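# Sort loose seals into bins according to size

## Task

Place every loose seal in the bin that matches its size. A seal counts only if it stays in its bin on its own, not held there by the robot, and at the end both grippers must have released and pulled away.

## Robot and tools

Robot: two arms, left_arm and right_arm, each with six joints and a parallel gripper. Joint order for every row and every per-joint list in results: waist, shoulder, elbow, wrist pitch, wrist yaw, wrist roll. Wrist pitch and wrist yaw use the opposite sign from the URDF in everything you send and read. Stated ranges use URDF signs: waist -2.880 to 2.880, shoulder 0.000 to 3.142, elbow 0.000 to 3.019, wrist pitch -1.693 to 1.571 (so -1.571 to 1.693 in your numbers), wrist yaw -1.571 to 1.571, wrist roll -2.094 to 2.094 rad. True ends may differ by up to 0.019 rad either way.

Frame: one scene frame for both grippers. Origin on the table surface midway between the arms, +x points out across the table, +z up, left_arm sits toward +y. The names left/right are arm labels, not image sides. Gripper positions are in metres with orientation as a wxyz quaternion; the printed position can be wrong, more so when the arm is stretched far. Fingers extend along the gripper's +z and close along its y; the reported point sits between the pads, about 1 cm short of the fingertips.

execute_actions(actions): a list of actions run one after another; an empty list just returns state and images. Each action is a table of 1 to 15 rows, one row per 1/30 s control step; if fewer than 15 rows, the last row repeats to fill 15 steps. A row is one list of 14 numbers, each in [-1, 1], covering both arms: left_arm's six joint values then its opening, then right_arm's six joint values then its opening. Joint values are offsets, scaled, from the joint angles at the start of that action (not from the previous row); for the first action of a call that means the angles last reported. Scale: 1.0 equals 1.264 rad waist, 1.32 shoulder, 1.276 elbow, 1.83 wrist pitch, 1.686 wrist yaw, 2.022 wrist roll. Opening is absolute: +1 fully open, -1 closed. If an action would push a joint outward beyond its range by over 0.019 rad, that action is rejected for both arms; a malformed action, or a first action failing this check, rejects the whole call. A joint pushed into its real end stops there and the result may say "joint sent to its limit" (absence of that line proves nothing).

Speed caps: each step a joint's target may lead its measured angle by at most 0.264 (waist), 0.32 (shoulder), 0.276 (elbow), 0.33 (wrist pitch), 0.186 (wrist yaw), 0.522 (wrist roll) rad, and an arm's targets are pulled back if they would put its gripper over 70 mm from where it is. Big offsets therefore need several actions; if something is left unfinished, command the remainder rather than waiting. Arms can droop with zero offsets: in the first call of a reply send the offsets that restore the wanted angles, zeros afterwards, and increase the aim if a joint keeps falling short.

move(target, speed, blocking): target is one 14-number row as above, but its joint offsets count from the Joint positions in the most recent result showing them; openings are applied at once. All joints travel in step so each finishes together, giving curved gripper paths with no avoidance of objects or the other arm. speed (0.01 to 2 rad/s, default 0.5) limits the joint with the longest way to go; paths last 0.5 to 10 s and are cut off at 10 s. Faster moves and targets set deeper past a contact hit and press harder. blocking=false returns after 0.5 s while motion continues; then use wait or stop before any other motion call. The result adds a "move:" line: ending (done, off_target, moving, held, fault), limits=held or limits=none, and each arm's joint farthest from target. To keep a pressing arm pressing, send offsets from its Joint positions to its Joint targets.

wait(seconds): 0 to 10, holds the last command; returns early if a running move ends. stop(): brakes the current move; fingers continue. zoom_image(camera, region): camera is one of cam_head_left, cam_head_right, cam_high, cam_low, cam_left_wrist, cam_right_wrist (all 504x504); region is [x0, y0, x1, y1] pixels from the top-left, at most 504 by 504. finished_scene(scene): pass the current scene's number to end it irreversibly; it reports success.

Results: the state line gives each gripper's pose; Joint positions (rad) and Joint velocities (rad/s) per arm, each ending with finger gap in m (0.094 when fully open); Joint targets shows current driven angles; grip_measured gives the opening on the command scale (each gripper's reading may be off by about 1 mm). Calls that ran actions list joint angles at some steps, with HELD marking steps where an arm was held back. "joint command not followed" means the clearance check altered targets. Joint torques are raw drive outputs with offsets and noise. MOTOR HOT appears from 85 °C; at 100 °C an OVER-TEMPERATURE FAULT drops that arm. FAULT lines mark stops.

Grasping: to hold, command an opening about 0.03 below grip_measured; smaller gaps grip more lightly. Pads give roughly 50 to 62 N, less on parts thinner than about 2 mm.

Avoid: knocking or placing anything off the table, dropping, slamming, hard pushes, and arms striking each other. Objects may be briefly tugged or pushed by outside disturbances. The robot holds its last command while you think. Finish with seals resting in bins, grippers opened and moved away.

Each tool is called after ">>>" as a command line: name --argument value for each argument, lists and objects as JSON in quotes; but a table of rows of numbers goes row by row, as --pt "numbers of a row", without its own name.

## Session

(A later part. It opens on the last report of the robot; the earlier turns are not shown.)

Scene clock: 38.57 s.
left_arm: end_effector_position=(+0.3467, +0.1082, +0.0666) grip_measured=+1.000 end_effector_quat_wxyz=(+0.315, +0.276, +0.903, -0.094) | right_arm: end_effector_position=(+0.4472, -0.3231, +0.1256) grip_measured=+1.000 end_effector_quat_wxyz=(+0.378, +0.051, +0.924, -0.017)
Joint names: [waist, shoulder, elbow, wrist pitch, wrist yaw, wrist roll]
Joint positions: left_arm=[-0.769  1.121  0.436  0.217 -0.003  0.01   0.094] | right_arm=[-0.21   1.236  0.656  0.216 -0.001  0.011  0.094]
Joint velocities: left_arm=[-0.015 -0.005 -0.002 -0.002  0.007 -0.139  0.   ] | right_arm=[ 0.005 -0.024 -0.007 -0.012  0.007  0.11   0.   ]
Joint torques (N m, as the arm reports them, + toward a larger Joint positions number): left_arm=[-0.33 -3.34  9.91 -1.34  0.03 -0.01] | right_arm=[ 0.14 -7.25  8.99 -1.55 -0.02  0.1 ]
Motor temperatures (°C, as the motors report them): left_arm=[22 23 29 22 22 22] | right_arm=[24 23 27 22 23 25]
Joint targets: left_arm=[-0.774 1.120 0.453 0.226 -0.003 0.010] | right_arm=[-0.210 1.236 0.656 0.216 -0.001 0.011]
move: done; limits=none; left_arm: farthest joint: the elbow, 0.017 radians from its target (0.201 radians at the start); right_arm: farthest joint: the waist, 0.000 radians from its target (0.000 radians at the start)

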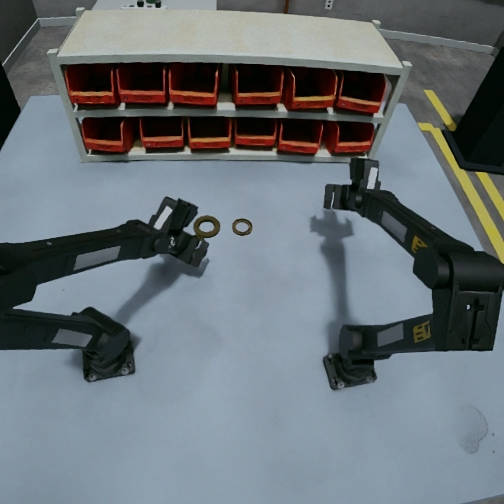

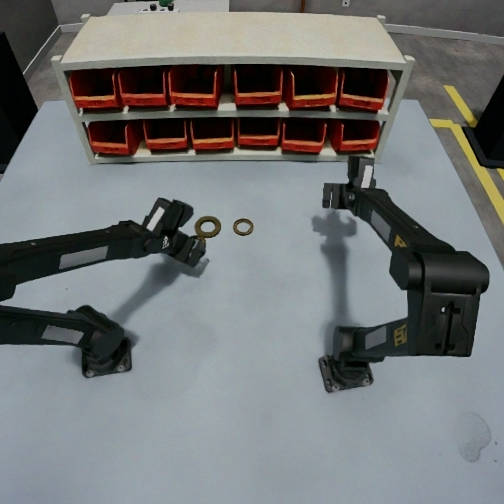

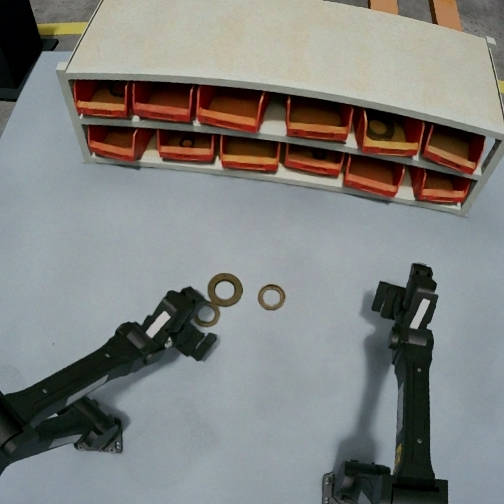

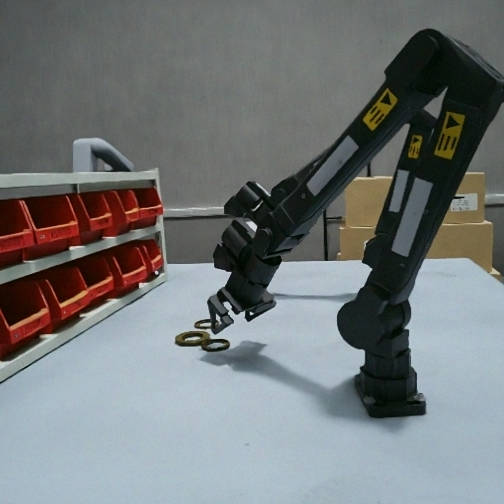

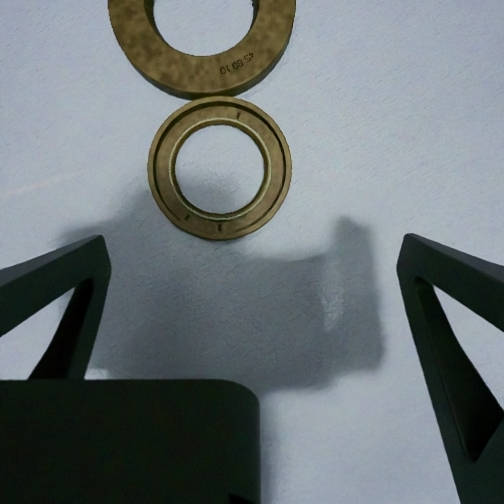

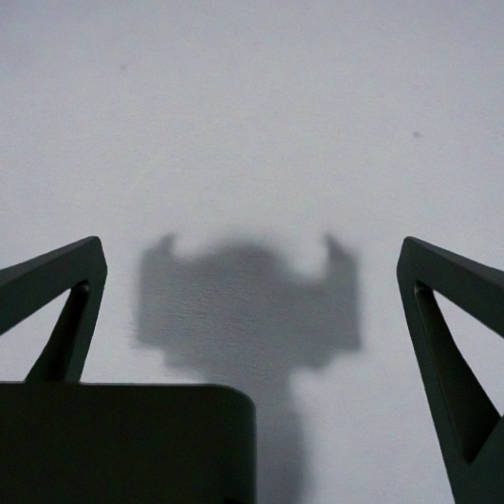

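>>> move --target '[0.04,0.232,0.105,-0.13,0,0,1,0,0,0,0,0,0,1]' --speed 0.3

Scene clock: 43.00 s.
left_arm: end_effector_position=(+0.4088, +0.0861, +0.0319) grip_measured=+1.000 end_effector_quat_wxyz=(+0.326, +0.258, +0.905, -0.091) | right_arm: end_effector_position=(+0.4472, -0.3231, +0.1256) grip_measured=+1.000 end_effector_quat_wxyz=(+0.378, +0.051, +0.924, -0.017)
Joint names: [waist, shoulder, elbow, wrist pitch, wrist yaw, wrist roll]
Joint positions: left_arm=[-0.733  1.415  0.538  0.003 -0.003  0.01   0.094] | right_arm=[-0.21   1.236  0.656  0.216 -0.001  0.011  0.094]
Joint velocities: left_arm=[ 0.005 -0.015 -0.022  0.007  0.022  0.022  0.   ] | right_arm=[-0.005  0.005 -0.012  0.012  0.095  0.022  0.   ]
Joint torques (N m, as the arm reports them, + toward a larger Joint positions number): left_arm=[ 1.04 -6.2  10.3  -2.99  0.04  0.  ] | right_arm=[ 0.14 -7.49  9.06 -1.55  0.    0.1 ]
Motor temperatures (°C, as the motors report them): left_arm=[22 23 29 22 22 22] | right_arm=[24 23 26 22 23 25]
Joint targets: left_arm=[-0.718 1.427 0.570 -0.021 -0.003 0.010] | right_arm=[-0.210 1.236 0.656 0.216 -0.001 0.011]
move: off_target (left_arm); limits=none; left_arm: farthest joint: the elbow, 0.032 radians from its target (0.134 radians at the start); right_arm: farthest joint: the waist, 0.000 radians from its target (0.000 radians at the start)

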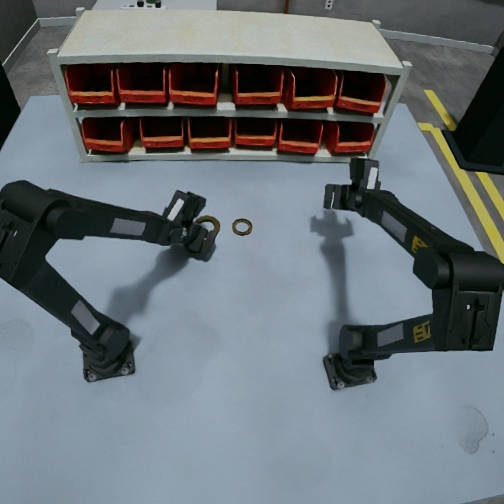

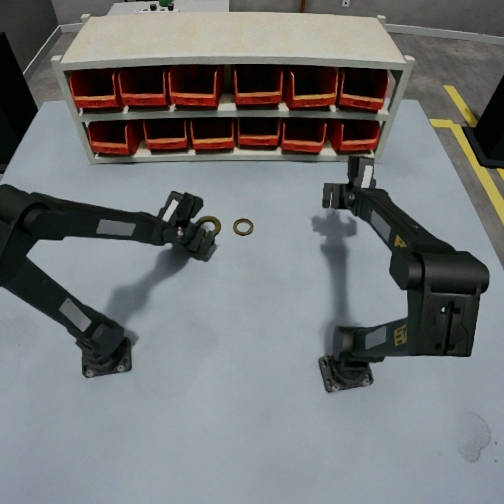

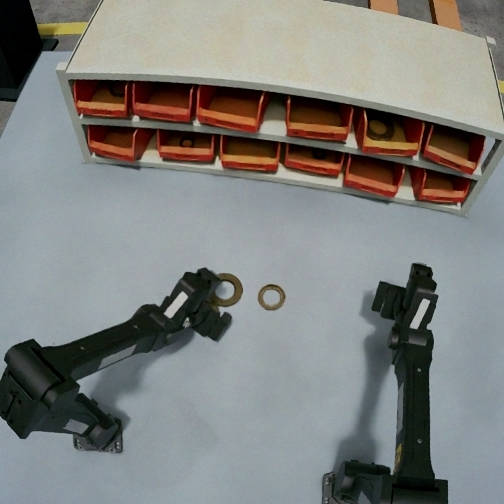

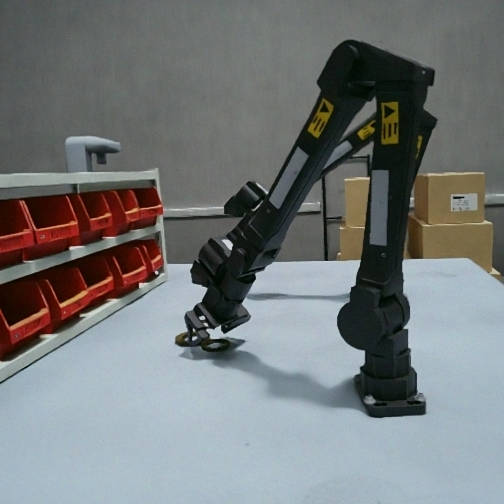

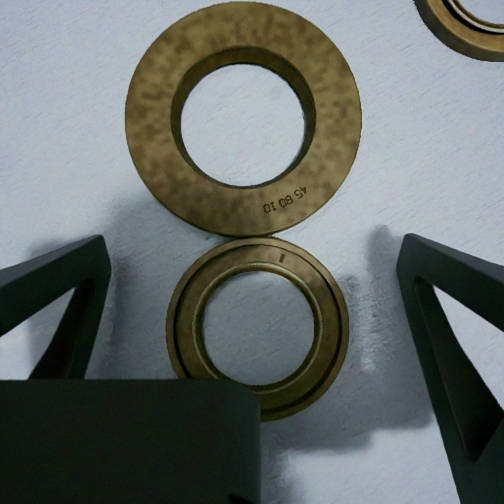

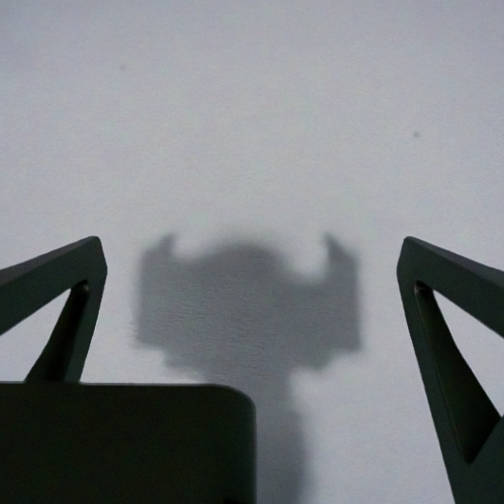

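>>> move --target '[0,0,-0.038,0,0,0,1,0,0,0,0,0,0,1]' --speed 0.1

Scene clock: 46.43 s.
left_arm: end_effector_position=(+0.3974, +0.0930, +0.0212) grip_measured=+1.000 end_effector_quat_wxyz=(+0.315, +0.262, +0.908, -0.086) | right_arm: end_effector_position=(+0.4472, -0.3231, +0.1256) grip_measured=+1.000 end_effector_quat_wxyz=(+0.378, +0.051, +0.924, -0.017)
Joint names: [waist, shoulder, elbow, wrist pitch, wrist yaw, wrist roll]
Joint positions: left_arm=[-0.733  1.414  0.51   0.001 -0.003  0.017  0.094] | right_arm=[-0.21   1.236  0.656  0.216 -0.001  0.011  0.094]
Joint velocities: left_arm=[ 0.005  0.005 -0.017 -0.012 -0.051 -0.081  0.   ] | right_arm=[ 0.005 -0.005 -0.017 -0.002 -0.007 -0.007  0.   ]
Joint torques (N m, as the arm reports them, + toward a larger Joint positions number): left_arm=[ 0.41 -6.95  5.2  -1.73  0.03 -0.01] | right_arm=[ 0.23 -7.51  9.07 -1.55 -0.01  0.1 ]
Motor temperatures (°C, as the motors report them): left_arm=[22 23 28 22 22 22] | right_arm=[24 23 26 22 23 25]
Joint targets: left_arm=[-0.733 1.415 0.489 0.003 -0.003 0.010] | right_arm=[-0.210 1.236 0.656 0.216 -0.001 0.011]
move: done; limits=none; left_arm: farthest joint: the elbow, 0.020 radians from its target (0.048 radians at the start); right_arm: farthest joint: the waist, 0.000 radians from its target (0.000 radians at the start)

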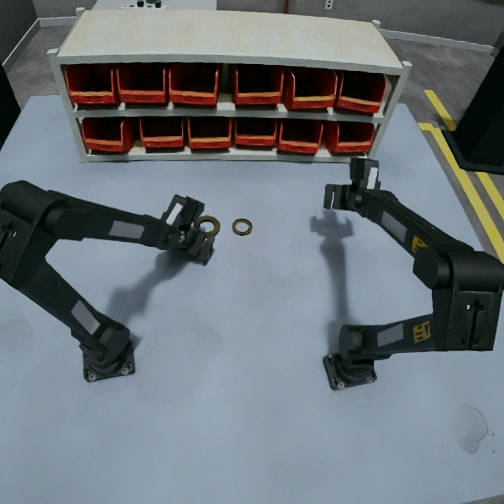

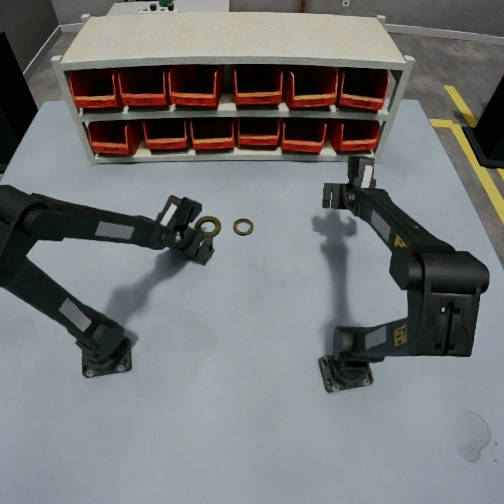

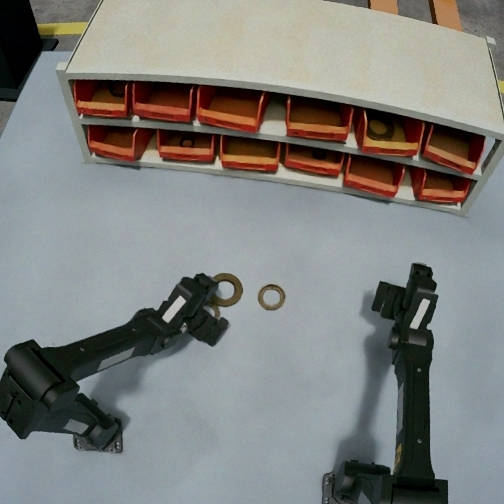

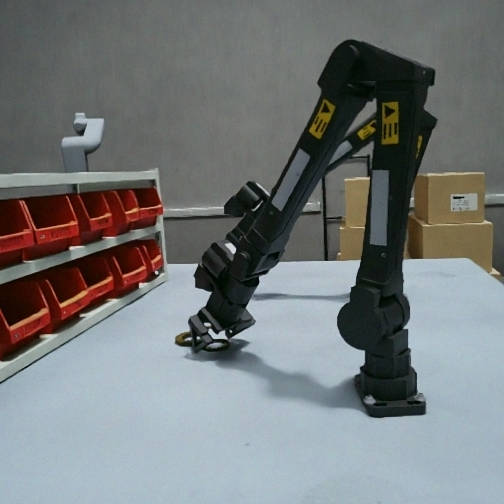

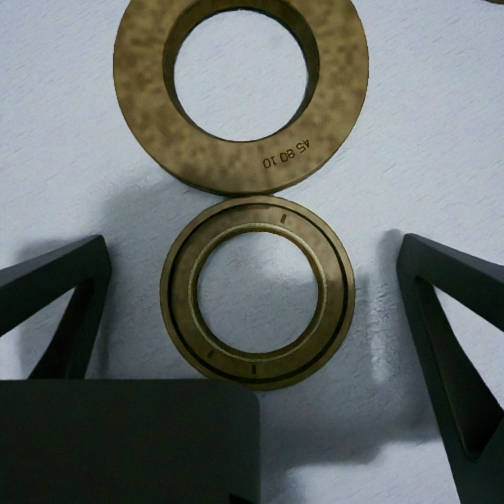

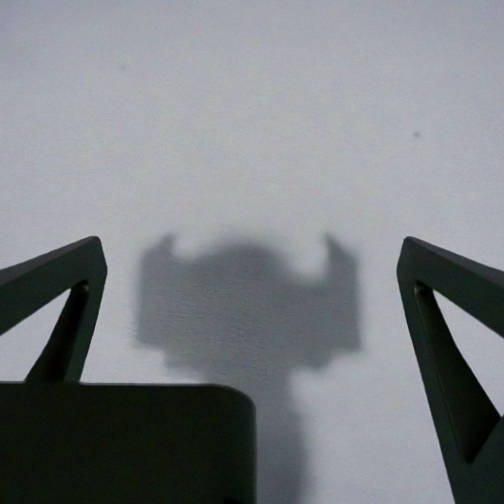

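>>> move --target '[0,-0.03,-0.036,0,0,0,1,0,0,0,0,0,0,1]' --speed 0.1

>>> move --target '[0,0,0,0,0,0,0.27,0,0,0,0,0,0,1]'

Scene clock: 49.40 s.
left_arm: end_effector_position=(+0.3859, +0.1000, +0.0213) grip_measured=+1.000 end_effector_quat_wxyz=(+0.315, +0.264, +0.908, -0.086) | right_arm: end_effector_position=(+0.4472, -0.3231, +0.1256) grip_measured=+1.000 end_effector_quat_wxyz=(+0.378, +0.051, +0.924, -0.017)
Joint names: [waist, shoulder, elbow, wrist pitch, wrist yaw, wrist roll]
Joint positions: left_arm=[-0.733  1.38   0.475  0.001 -0.003  0.02   0.094] | right_arm=[-0.21   1.236  0.656  0.216 -0.001  0.011  0.094]
Joint velocities: left_arm=[-0.024 -0.015  0.007 -0.017 -0.037 -0.022  0.   ] | right_arm=[ 0.005 -0.015 -0.007 -0.012  0.007 -0.037  0.   ]
Joint torques (N m, as the arm reports them, + toward a larger Joint positions number): left_arm=[ 0.34 -6.92  6.09 -1.75  0.02 -0.02] | right_arm=[ 0.12 -7.34  9.05 -1.55 -0.01  0.1 ]
Motor temperatures (°C, as the motors report them): left_arm=[22 23 28 22 22 22] | right_arm=[24 23 26 22 23 25]
Joint targets: left_arm=[-0.733 1.375 0.463 0.001 -0.003 0.017] | right_arm=[-0.210 1.236 0.656 0.216 -0.001 0.011]
move: done; limits=none; left_arm: farthest joint: the elbow, 0.011 radians from its target (0.045 radians at the start); right_arm: farthest joint: the waist, 0.000 radians from its target (0.000 radians at the start)

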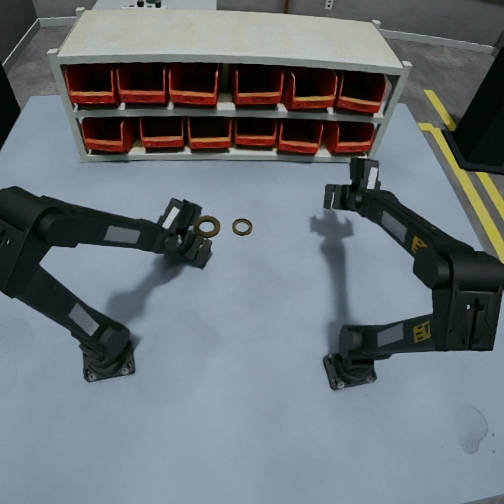

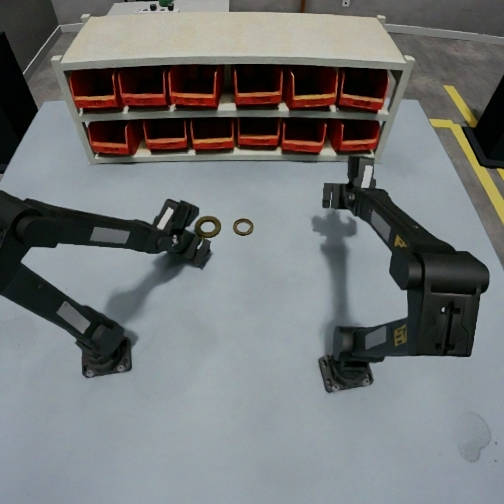

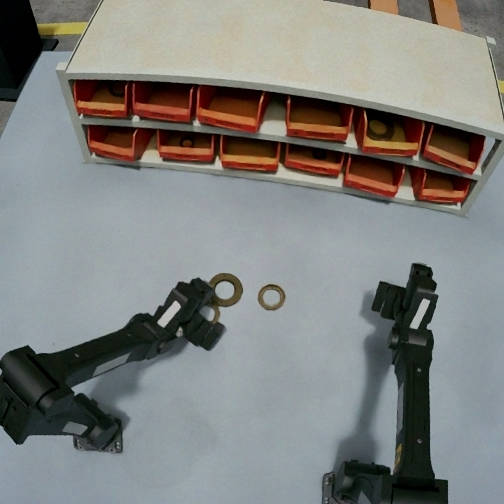

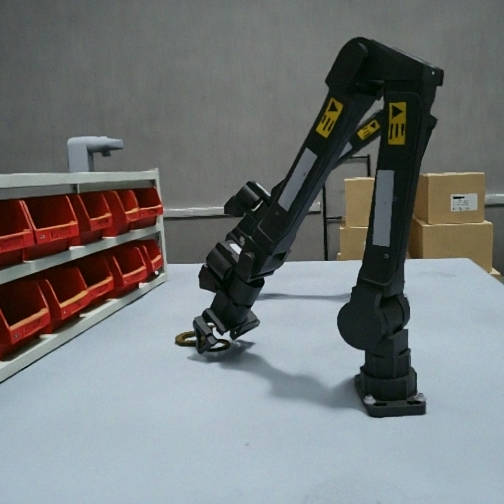

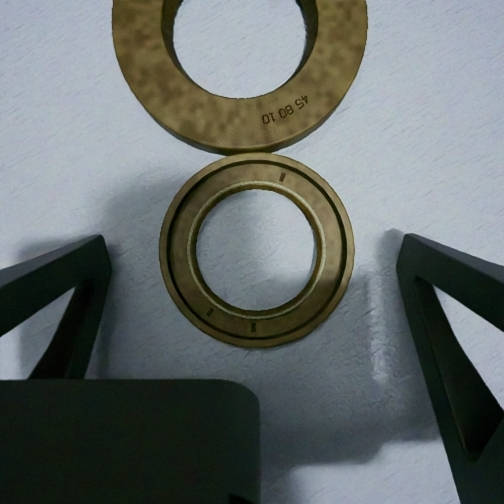

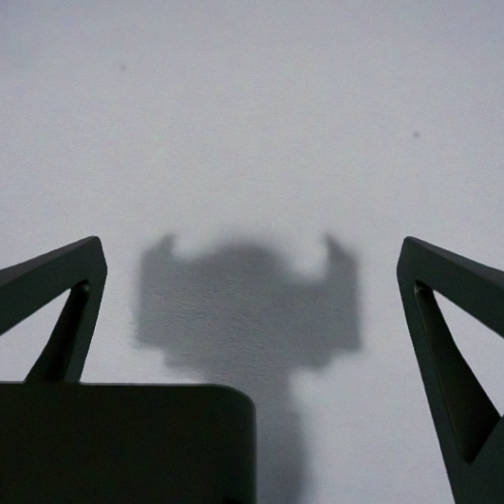

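Scene clock: 49.90 s.
left_arm: end_effector_position=(+0.3863, +0.1006, +0.0213) grip_measured=+0.290 end_effector_quat_wxyz=(+0.315, +0.263, +0.908, -0.084) | right_arm: end_effector_position=(+0.4472, -0.3231, +0.1256) grip_measured=+1.000 end_effector_quat_wxyz=(+0.378, +0.051, +0.924, -0.017)
Joint names: [waist, shoulder, elbow, wrist pitch, wrist yaw, wrist roll]
Joint positions: left_arm=[-0.733  1.38   0.475  0.001  0.002  0.02   0.061] | right_arm=[-0.21   1.236  0.656  0.216 -0.001  0.011  0.094]
Joint velocities: left_arm=[-0.005  0.005 -0.007 -0.002 -0.051  0.022  0.   ] | right_arm=[-0.005  0.005  0.002  0.032  0.022  0.037  0.   ]
Joint torques (N m, as the arm reports them, + toward a larger Joint positions number): left_arm=[ 0.25 -6.49  7.03 -1.77 -0.12  0.  ] | right_arm=[ 0.09 -7.33  9.07 -1.53 -0.01  0.1 ]
Motor temperatures (°C, as the motors report them): left_arm=[22 23 28 22 22 22] | right_arm=[24 23 26 22 23 25]
Joint targets: left_arm=[-0.733 1.380 0.475 0.001 -0.003 0.020] | right_arm=[-0.210 1.236 0.656 0.216 -0.001 0.011]
move: done; limits=none; left_arm: farthest joint: the wrist yaw, 0.005 radians from its target (0.000 radians at the start); right_arm: farthest joint: the waist, 0.000 radians from its target (0.000 radians at the start)

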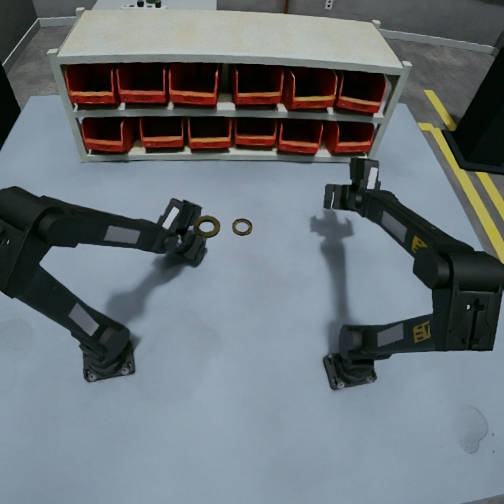

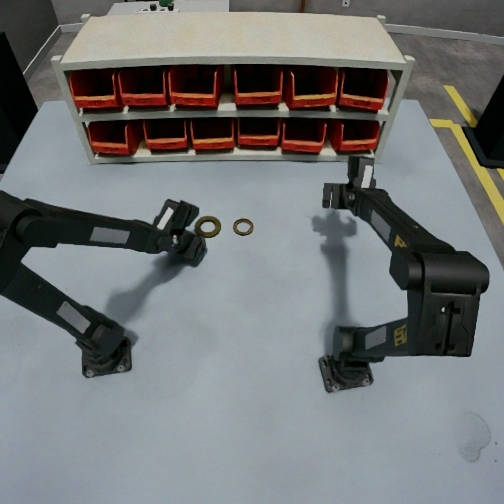

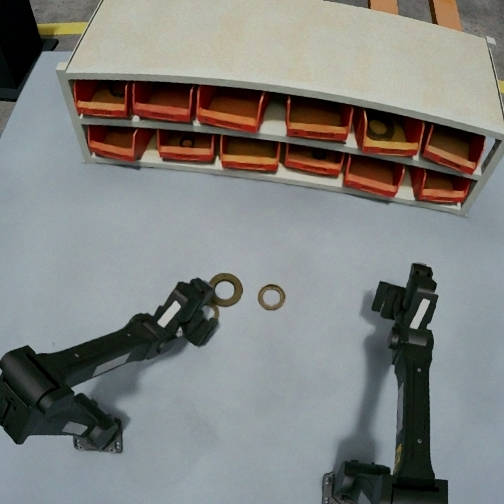

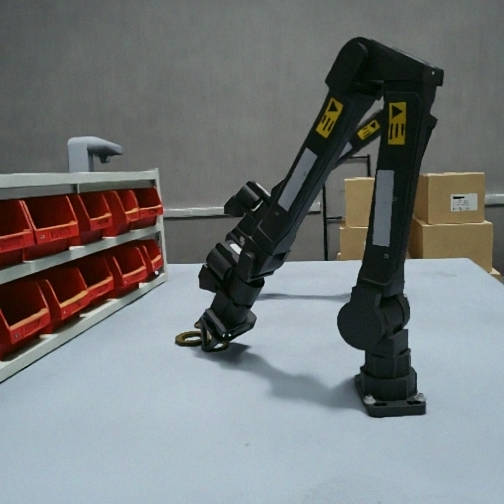

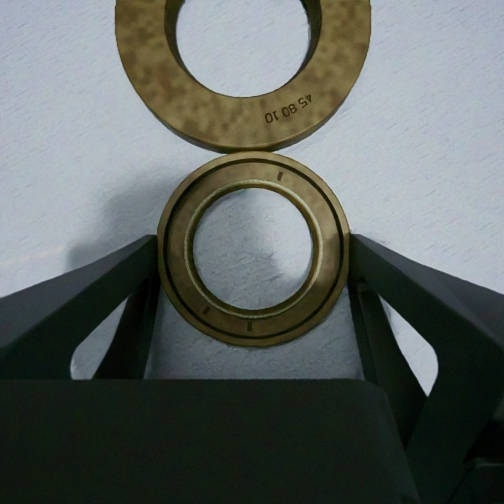

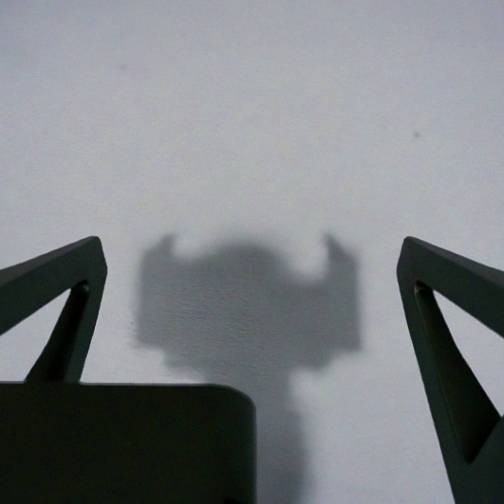

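>>> move --target '[0.375,0,0.575,0.205,0,0,0.255,0,0,0,0,0,0,1]' --speed 0.4

Scene clock: 55.10 s.
left_arm: end_effector_position=(+0.6359, +0.2650, +0.3024) grip_measured=+0.290 end_effector_quat_wxyz=(+0.479, +0.041, +0.877, -0.013) | right_arm: end_effector_position=(+0.4472, -0.3231, +0.1256) grip_measured=+1.000 end_effector_quat_wxyz=(+0.378, +0.051, +0.924, -0.017)
Joint names: [waist, shoulder, elbow, wrist pitch, wrist yaw, wrist roll]
Joint positions: left_arm=[-0.263  1.38   1.169  0.361  0.002  0.02   0.061] | right_arm=[-0.21   1.236  0.656  0.216 -0.001  0.011  0.094]
Joint velocities: left_arm=[-0.015  0.005  0.002 -0.012  0.007 -0.095 -0.   ] | right_arm=[-0.005 -0.005  0.002  0.007 -0.037 -0.037  0.   ]
Joint torques (N m, as the arm reports them, + toward a larger Joint positions number): left_arm=[ -0.14 -10.9   14.24  -1.55   0.02  -0.01] | right_arm=[ 0.23 -7.53  9.07 -1.56  0.    0.09]
Motor temperatures (°C, as the motors report them): left_arm=[22 24 28 22 22 22] | right_arm=[24 23 26 22 23 25]
Joint targets: left_arm=[-0.258 1.380 1.209 0.376 0.001 0.020] | right_arm=[-0.210 1.236 0.656 0.216 -0.001 0.011]
move: off_target (left_arm); limits=none; left_arm: farthest joint: the elbow, 0.039 radians from its target (0.734 radians at the start); right_arm: farthest joint: the waist, 0.000 radians from its target (0.000 radians at the start)

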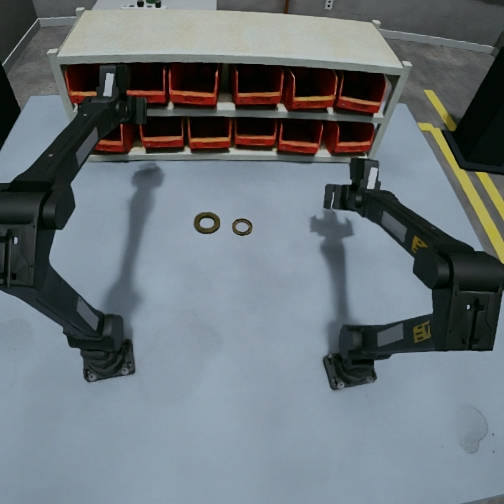

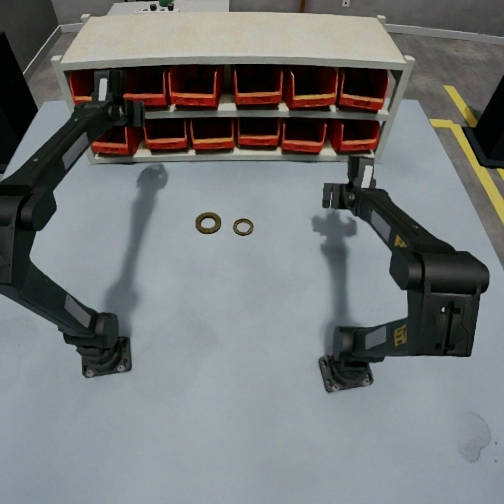

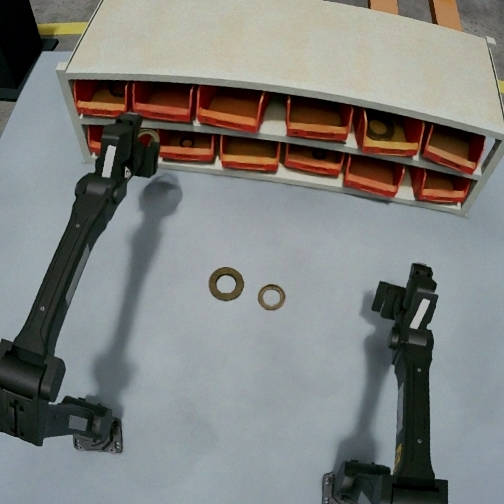

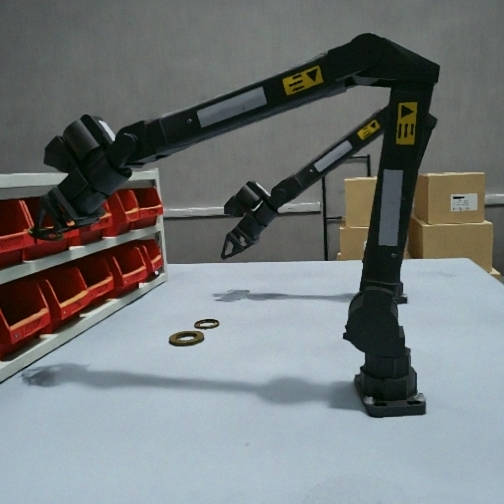

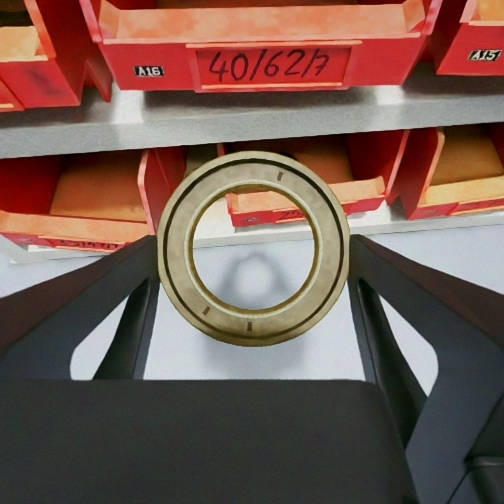

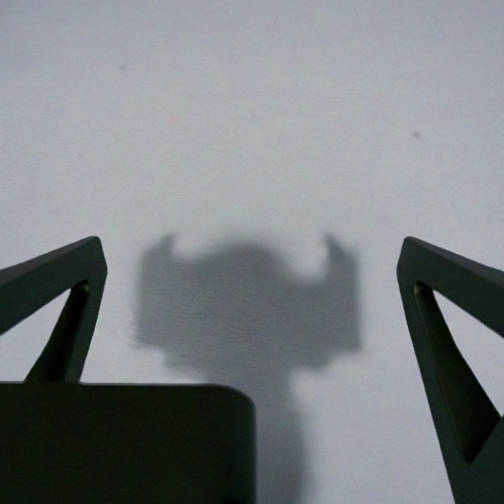

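>>> move --target '[0,0.105,0.228,0.08,0,0,0.255,0,0,0,0,0,0,1]' --speed 0.2

Scene clock: 61.60 s.
left_arm: end_effector_position=(+0.6870, +0.2612, +0.3448) grip_measured=+0.290 end_effector_quat_wxyz=(+0.475, +0.041, +0.879, -0.013) | right_arm: end_effector_position=(+0.4472, -0.3231, +0.1256) grip_measured=+1.000 end_effector_quat_wxyz=(+0.378, +0.051, +0.924, -0.017)
Joint names: [waist, shoulder, elbow, wrist pitch, wrist yaw, wrist roll]
Joint positions: left_arm=[-0.263  1.498  1.411  0.493  0.002  0.02   0.061] | right_arm=[-0.21   1.236  0.656  0.216 -0.001  0.011  0.094]
Joint velocities: left_arm=[-0.005 -0.015 -0.012  0.012  0.007 -0.022 -0.001] | right_arm=[ 0.005  0.005 -0.002 -0.012 -0.022  0.022  0.   ]
Joint torques (N m, as the arm reports them, + toward a larger Joint positions number): left_arm=[  0.33 -11.61  15.68  -1.49   0.03  -0.01] | right_arm=[ 0.1  -7.51  9.08 -1.52 -0.01  0.1 ]
Motor temperatures (°C, as the motors report them): left_arm=[22 24 29 22 22 22] | right_arm=[24 23 26 22 23 25]
Joint targets: left_arm=[-0.263 1.519 1.460 0.508 0.002 0.020] | right_arm=[-0.210 1.236 0.656 0.216 -0.001 0.011]
move: off_target (left_arm); limits=none; left_arm: farthest joint: the elbow, 0.049 radians from its target (0.290 radians at the start); right_arm: farthest joint: the waist, 0.000 radians from its target (0.000 radians at the start)

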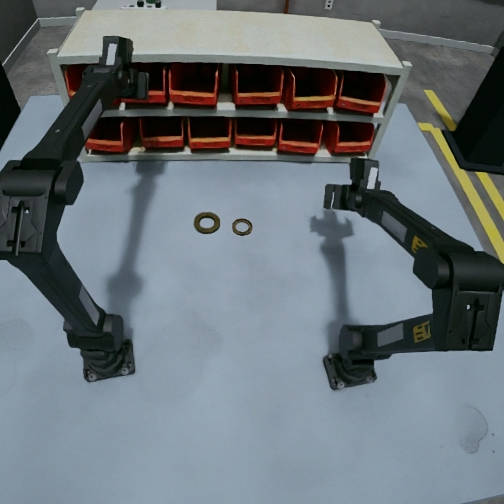

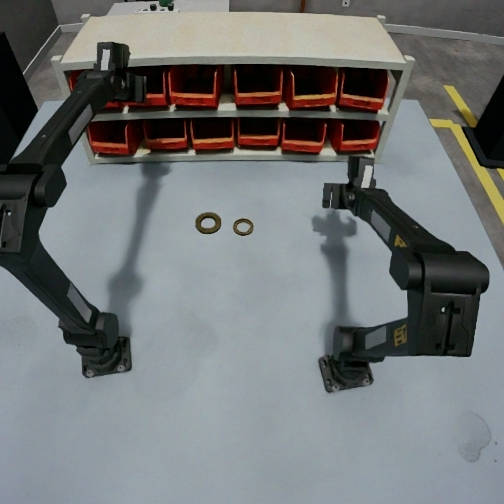

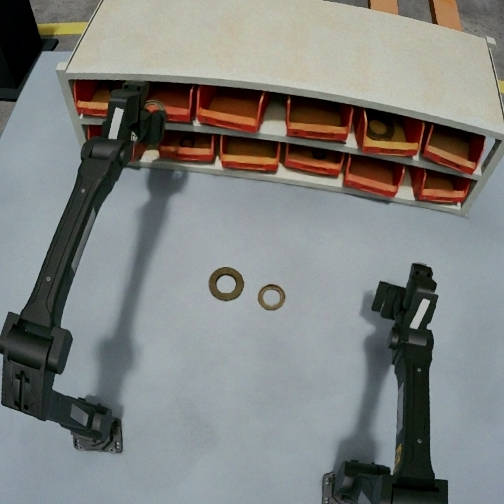

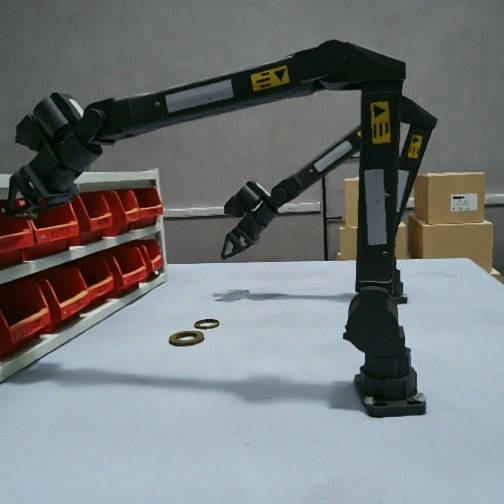

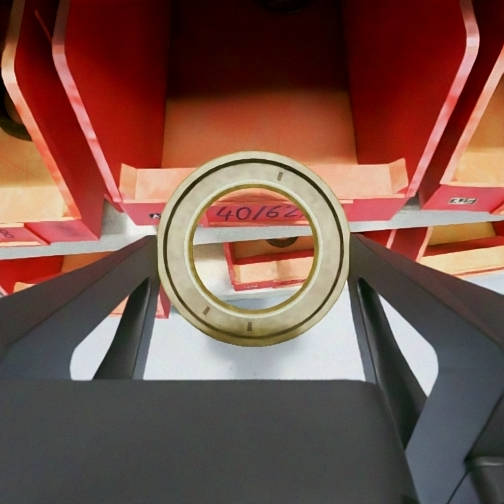

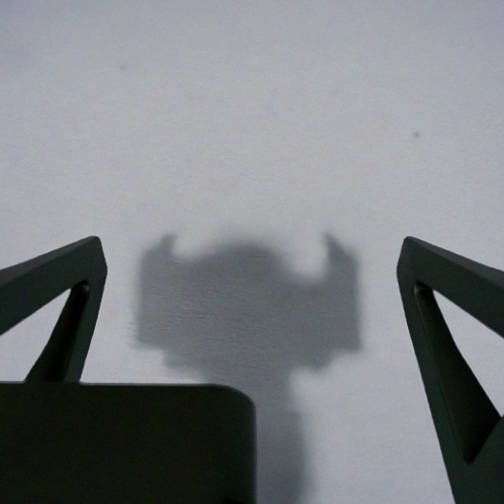

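>>> move --target '[0,0.183,0.212,0,0,0,0.255,0,0,0,0,0,0,1]' --speed 0.15

Scene clock: 65.80 s.
left_arm: end_effector_position=(+0.7693, +0.2549, +0.3256) grip_measured=+0.290 end_effector_quat_wxyz=(+0.474, +0.042, +0.879, -0.013) | right_arm: end_effector_position=(+0.4472, -0.3231, +0.1256) grip_measured=+1.000 end_effector_quat_wxyz=(+0.378, +0.051, +0.924, -0.017)
Joint names: [waist, shoulder, elbow, wrist pitch, wrist yaw, wrist roll]
Joint positions: left_arm=[-0.263  1.719  1.63   0.493  0.002  0.02   0.061] | right_arm=[-0.21   1.236  0.656  0.216 -0.001  0.011  0.094]
Joint velocities: left_arm=[-0.005 -0.015  0.002 -0.002  0.051 -0.051 -0.   ] | right_arm=[-0.005  0.005  0.002  0.012  0.066  0.022  0.   ]
Joint torques (N m, as the arm reports them, + toward a larger Joint positions number): left_arm=[  0.27 -15.51  15.67  -2.25   0.03  -0.01] | right_arm=[ 0.26 -7.5   9.07 -1.57 -0.01  0.11]
Motor temperatures (°C, as the motors report them): left_arm=[22 24 30 22 22 22] | right_arm=[24 23 26 22 23 25]
Joint targets: left_arm=[-0.263 1.739 1.681 0.493 0.002 0.020] | right_arm=[-0.210 1.236 0.656 0.216 -0.001 0.011]
move: off_target (left_arm); limits=none; left_arm: farthest joint: the elbow, 0.052 radians from its target (0.271 radians at the start); right_arm: farthest joint: the waist, 0.000 radians from its target (0.000 radians at the start)

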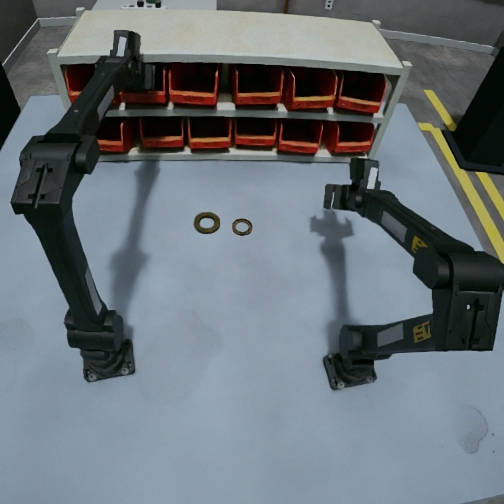

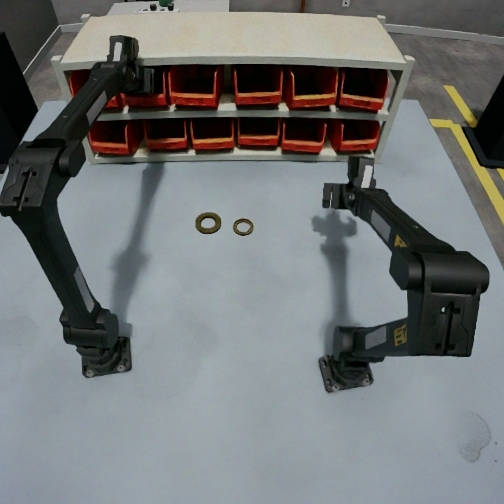

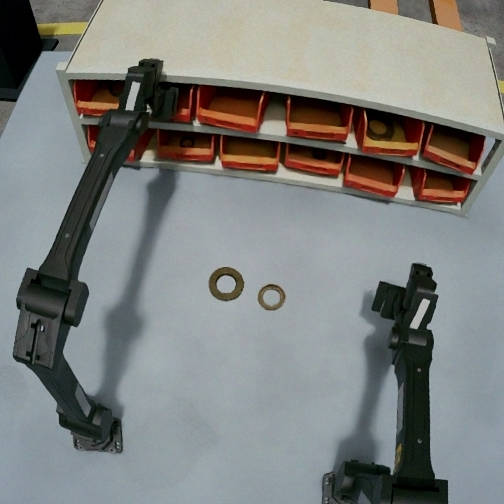

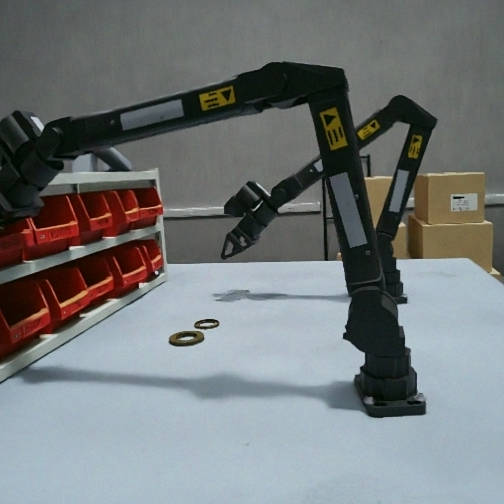

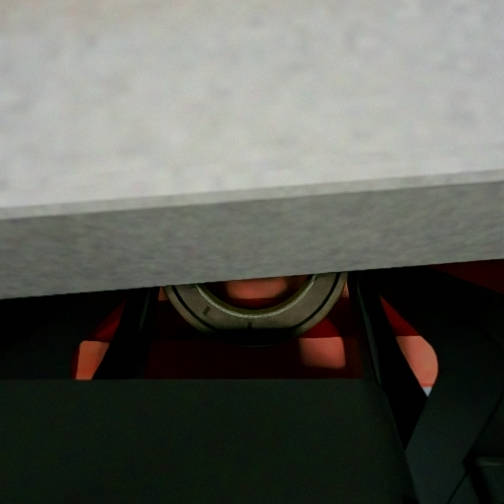

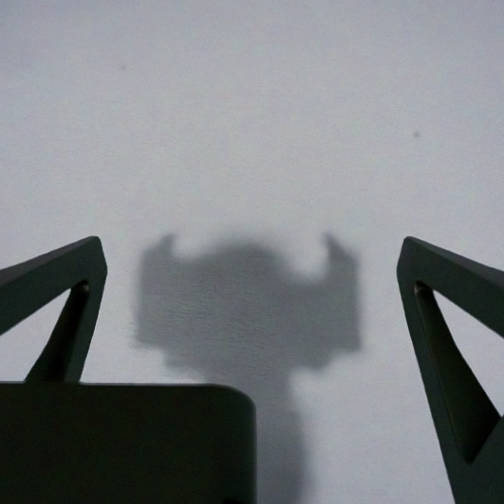

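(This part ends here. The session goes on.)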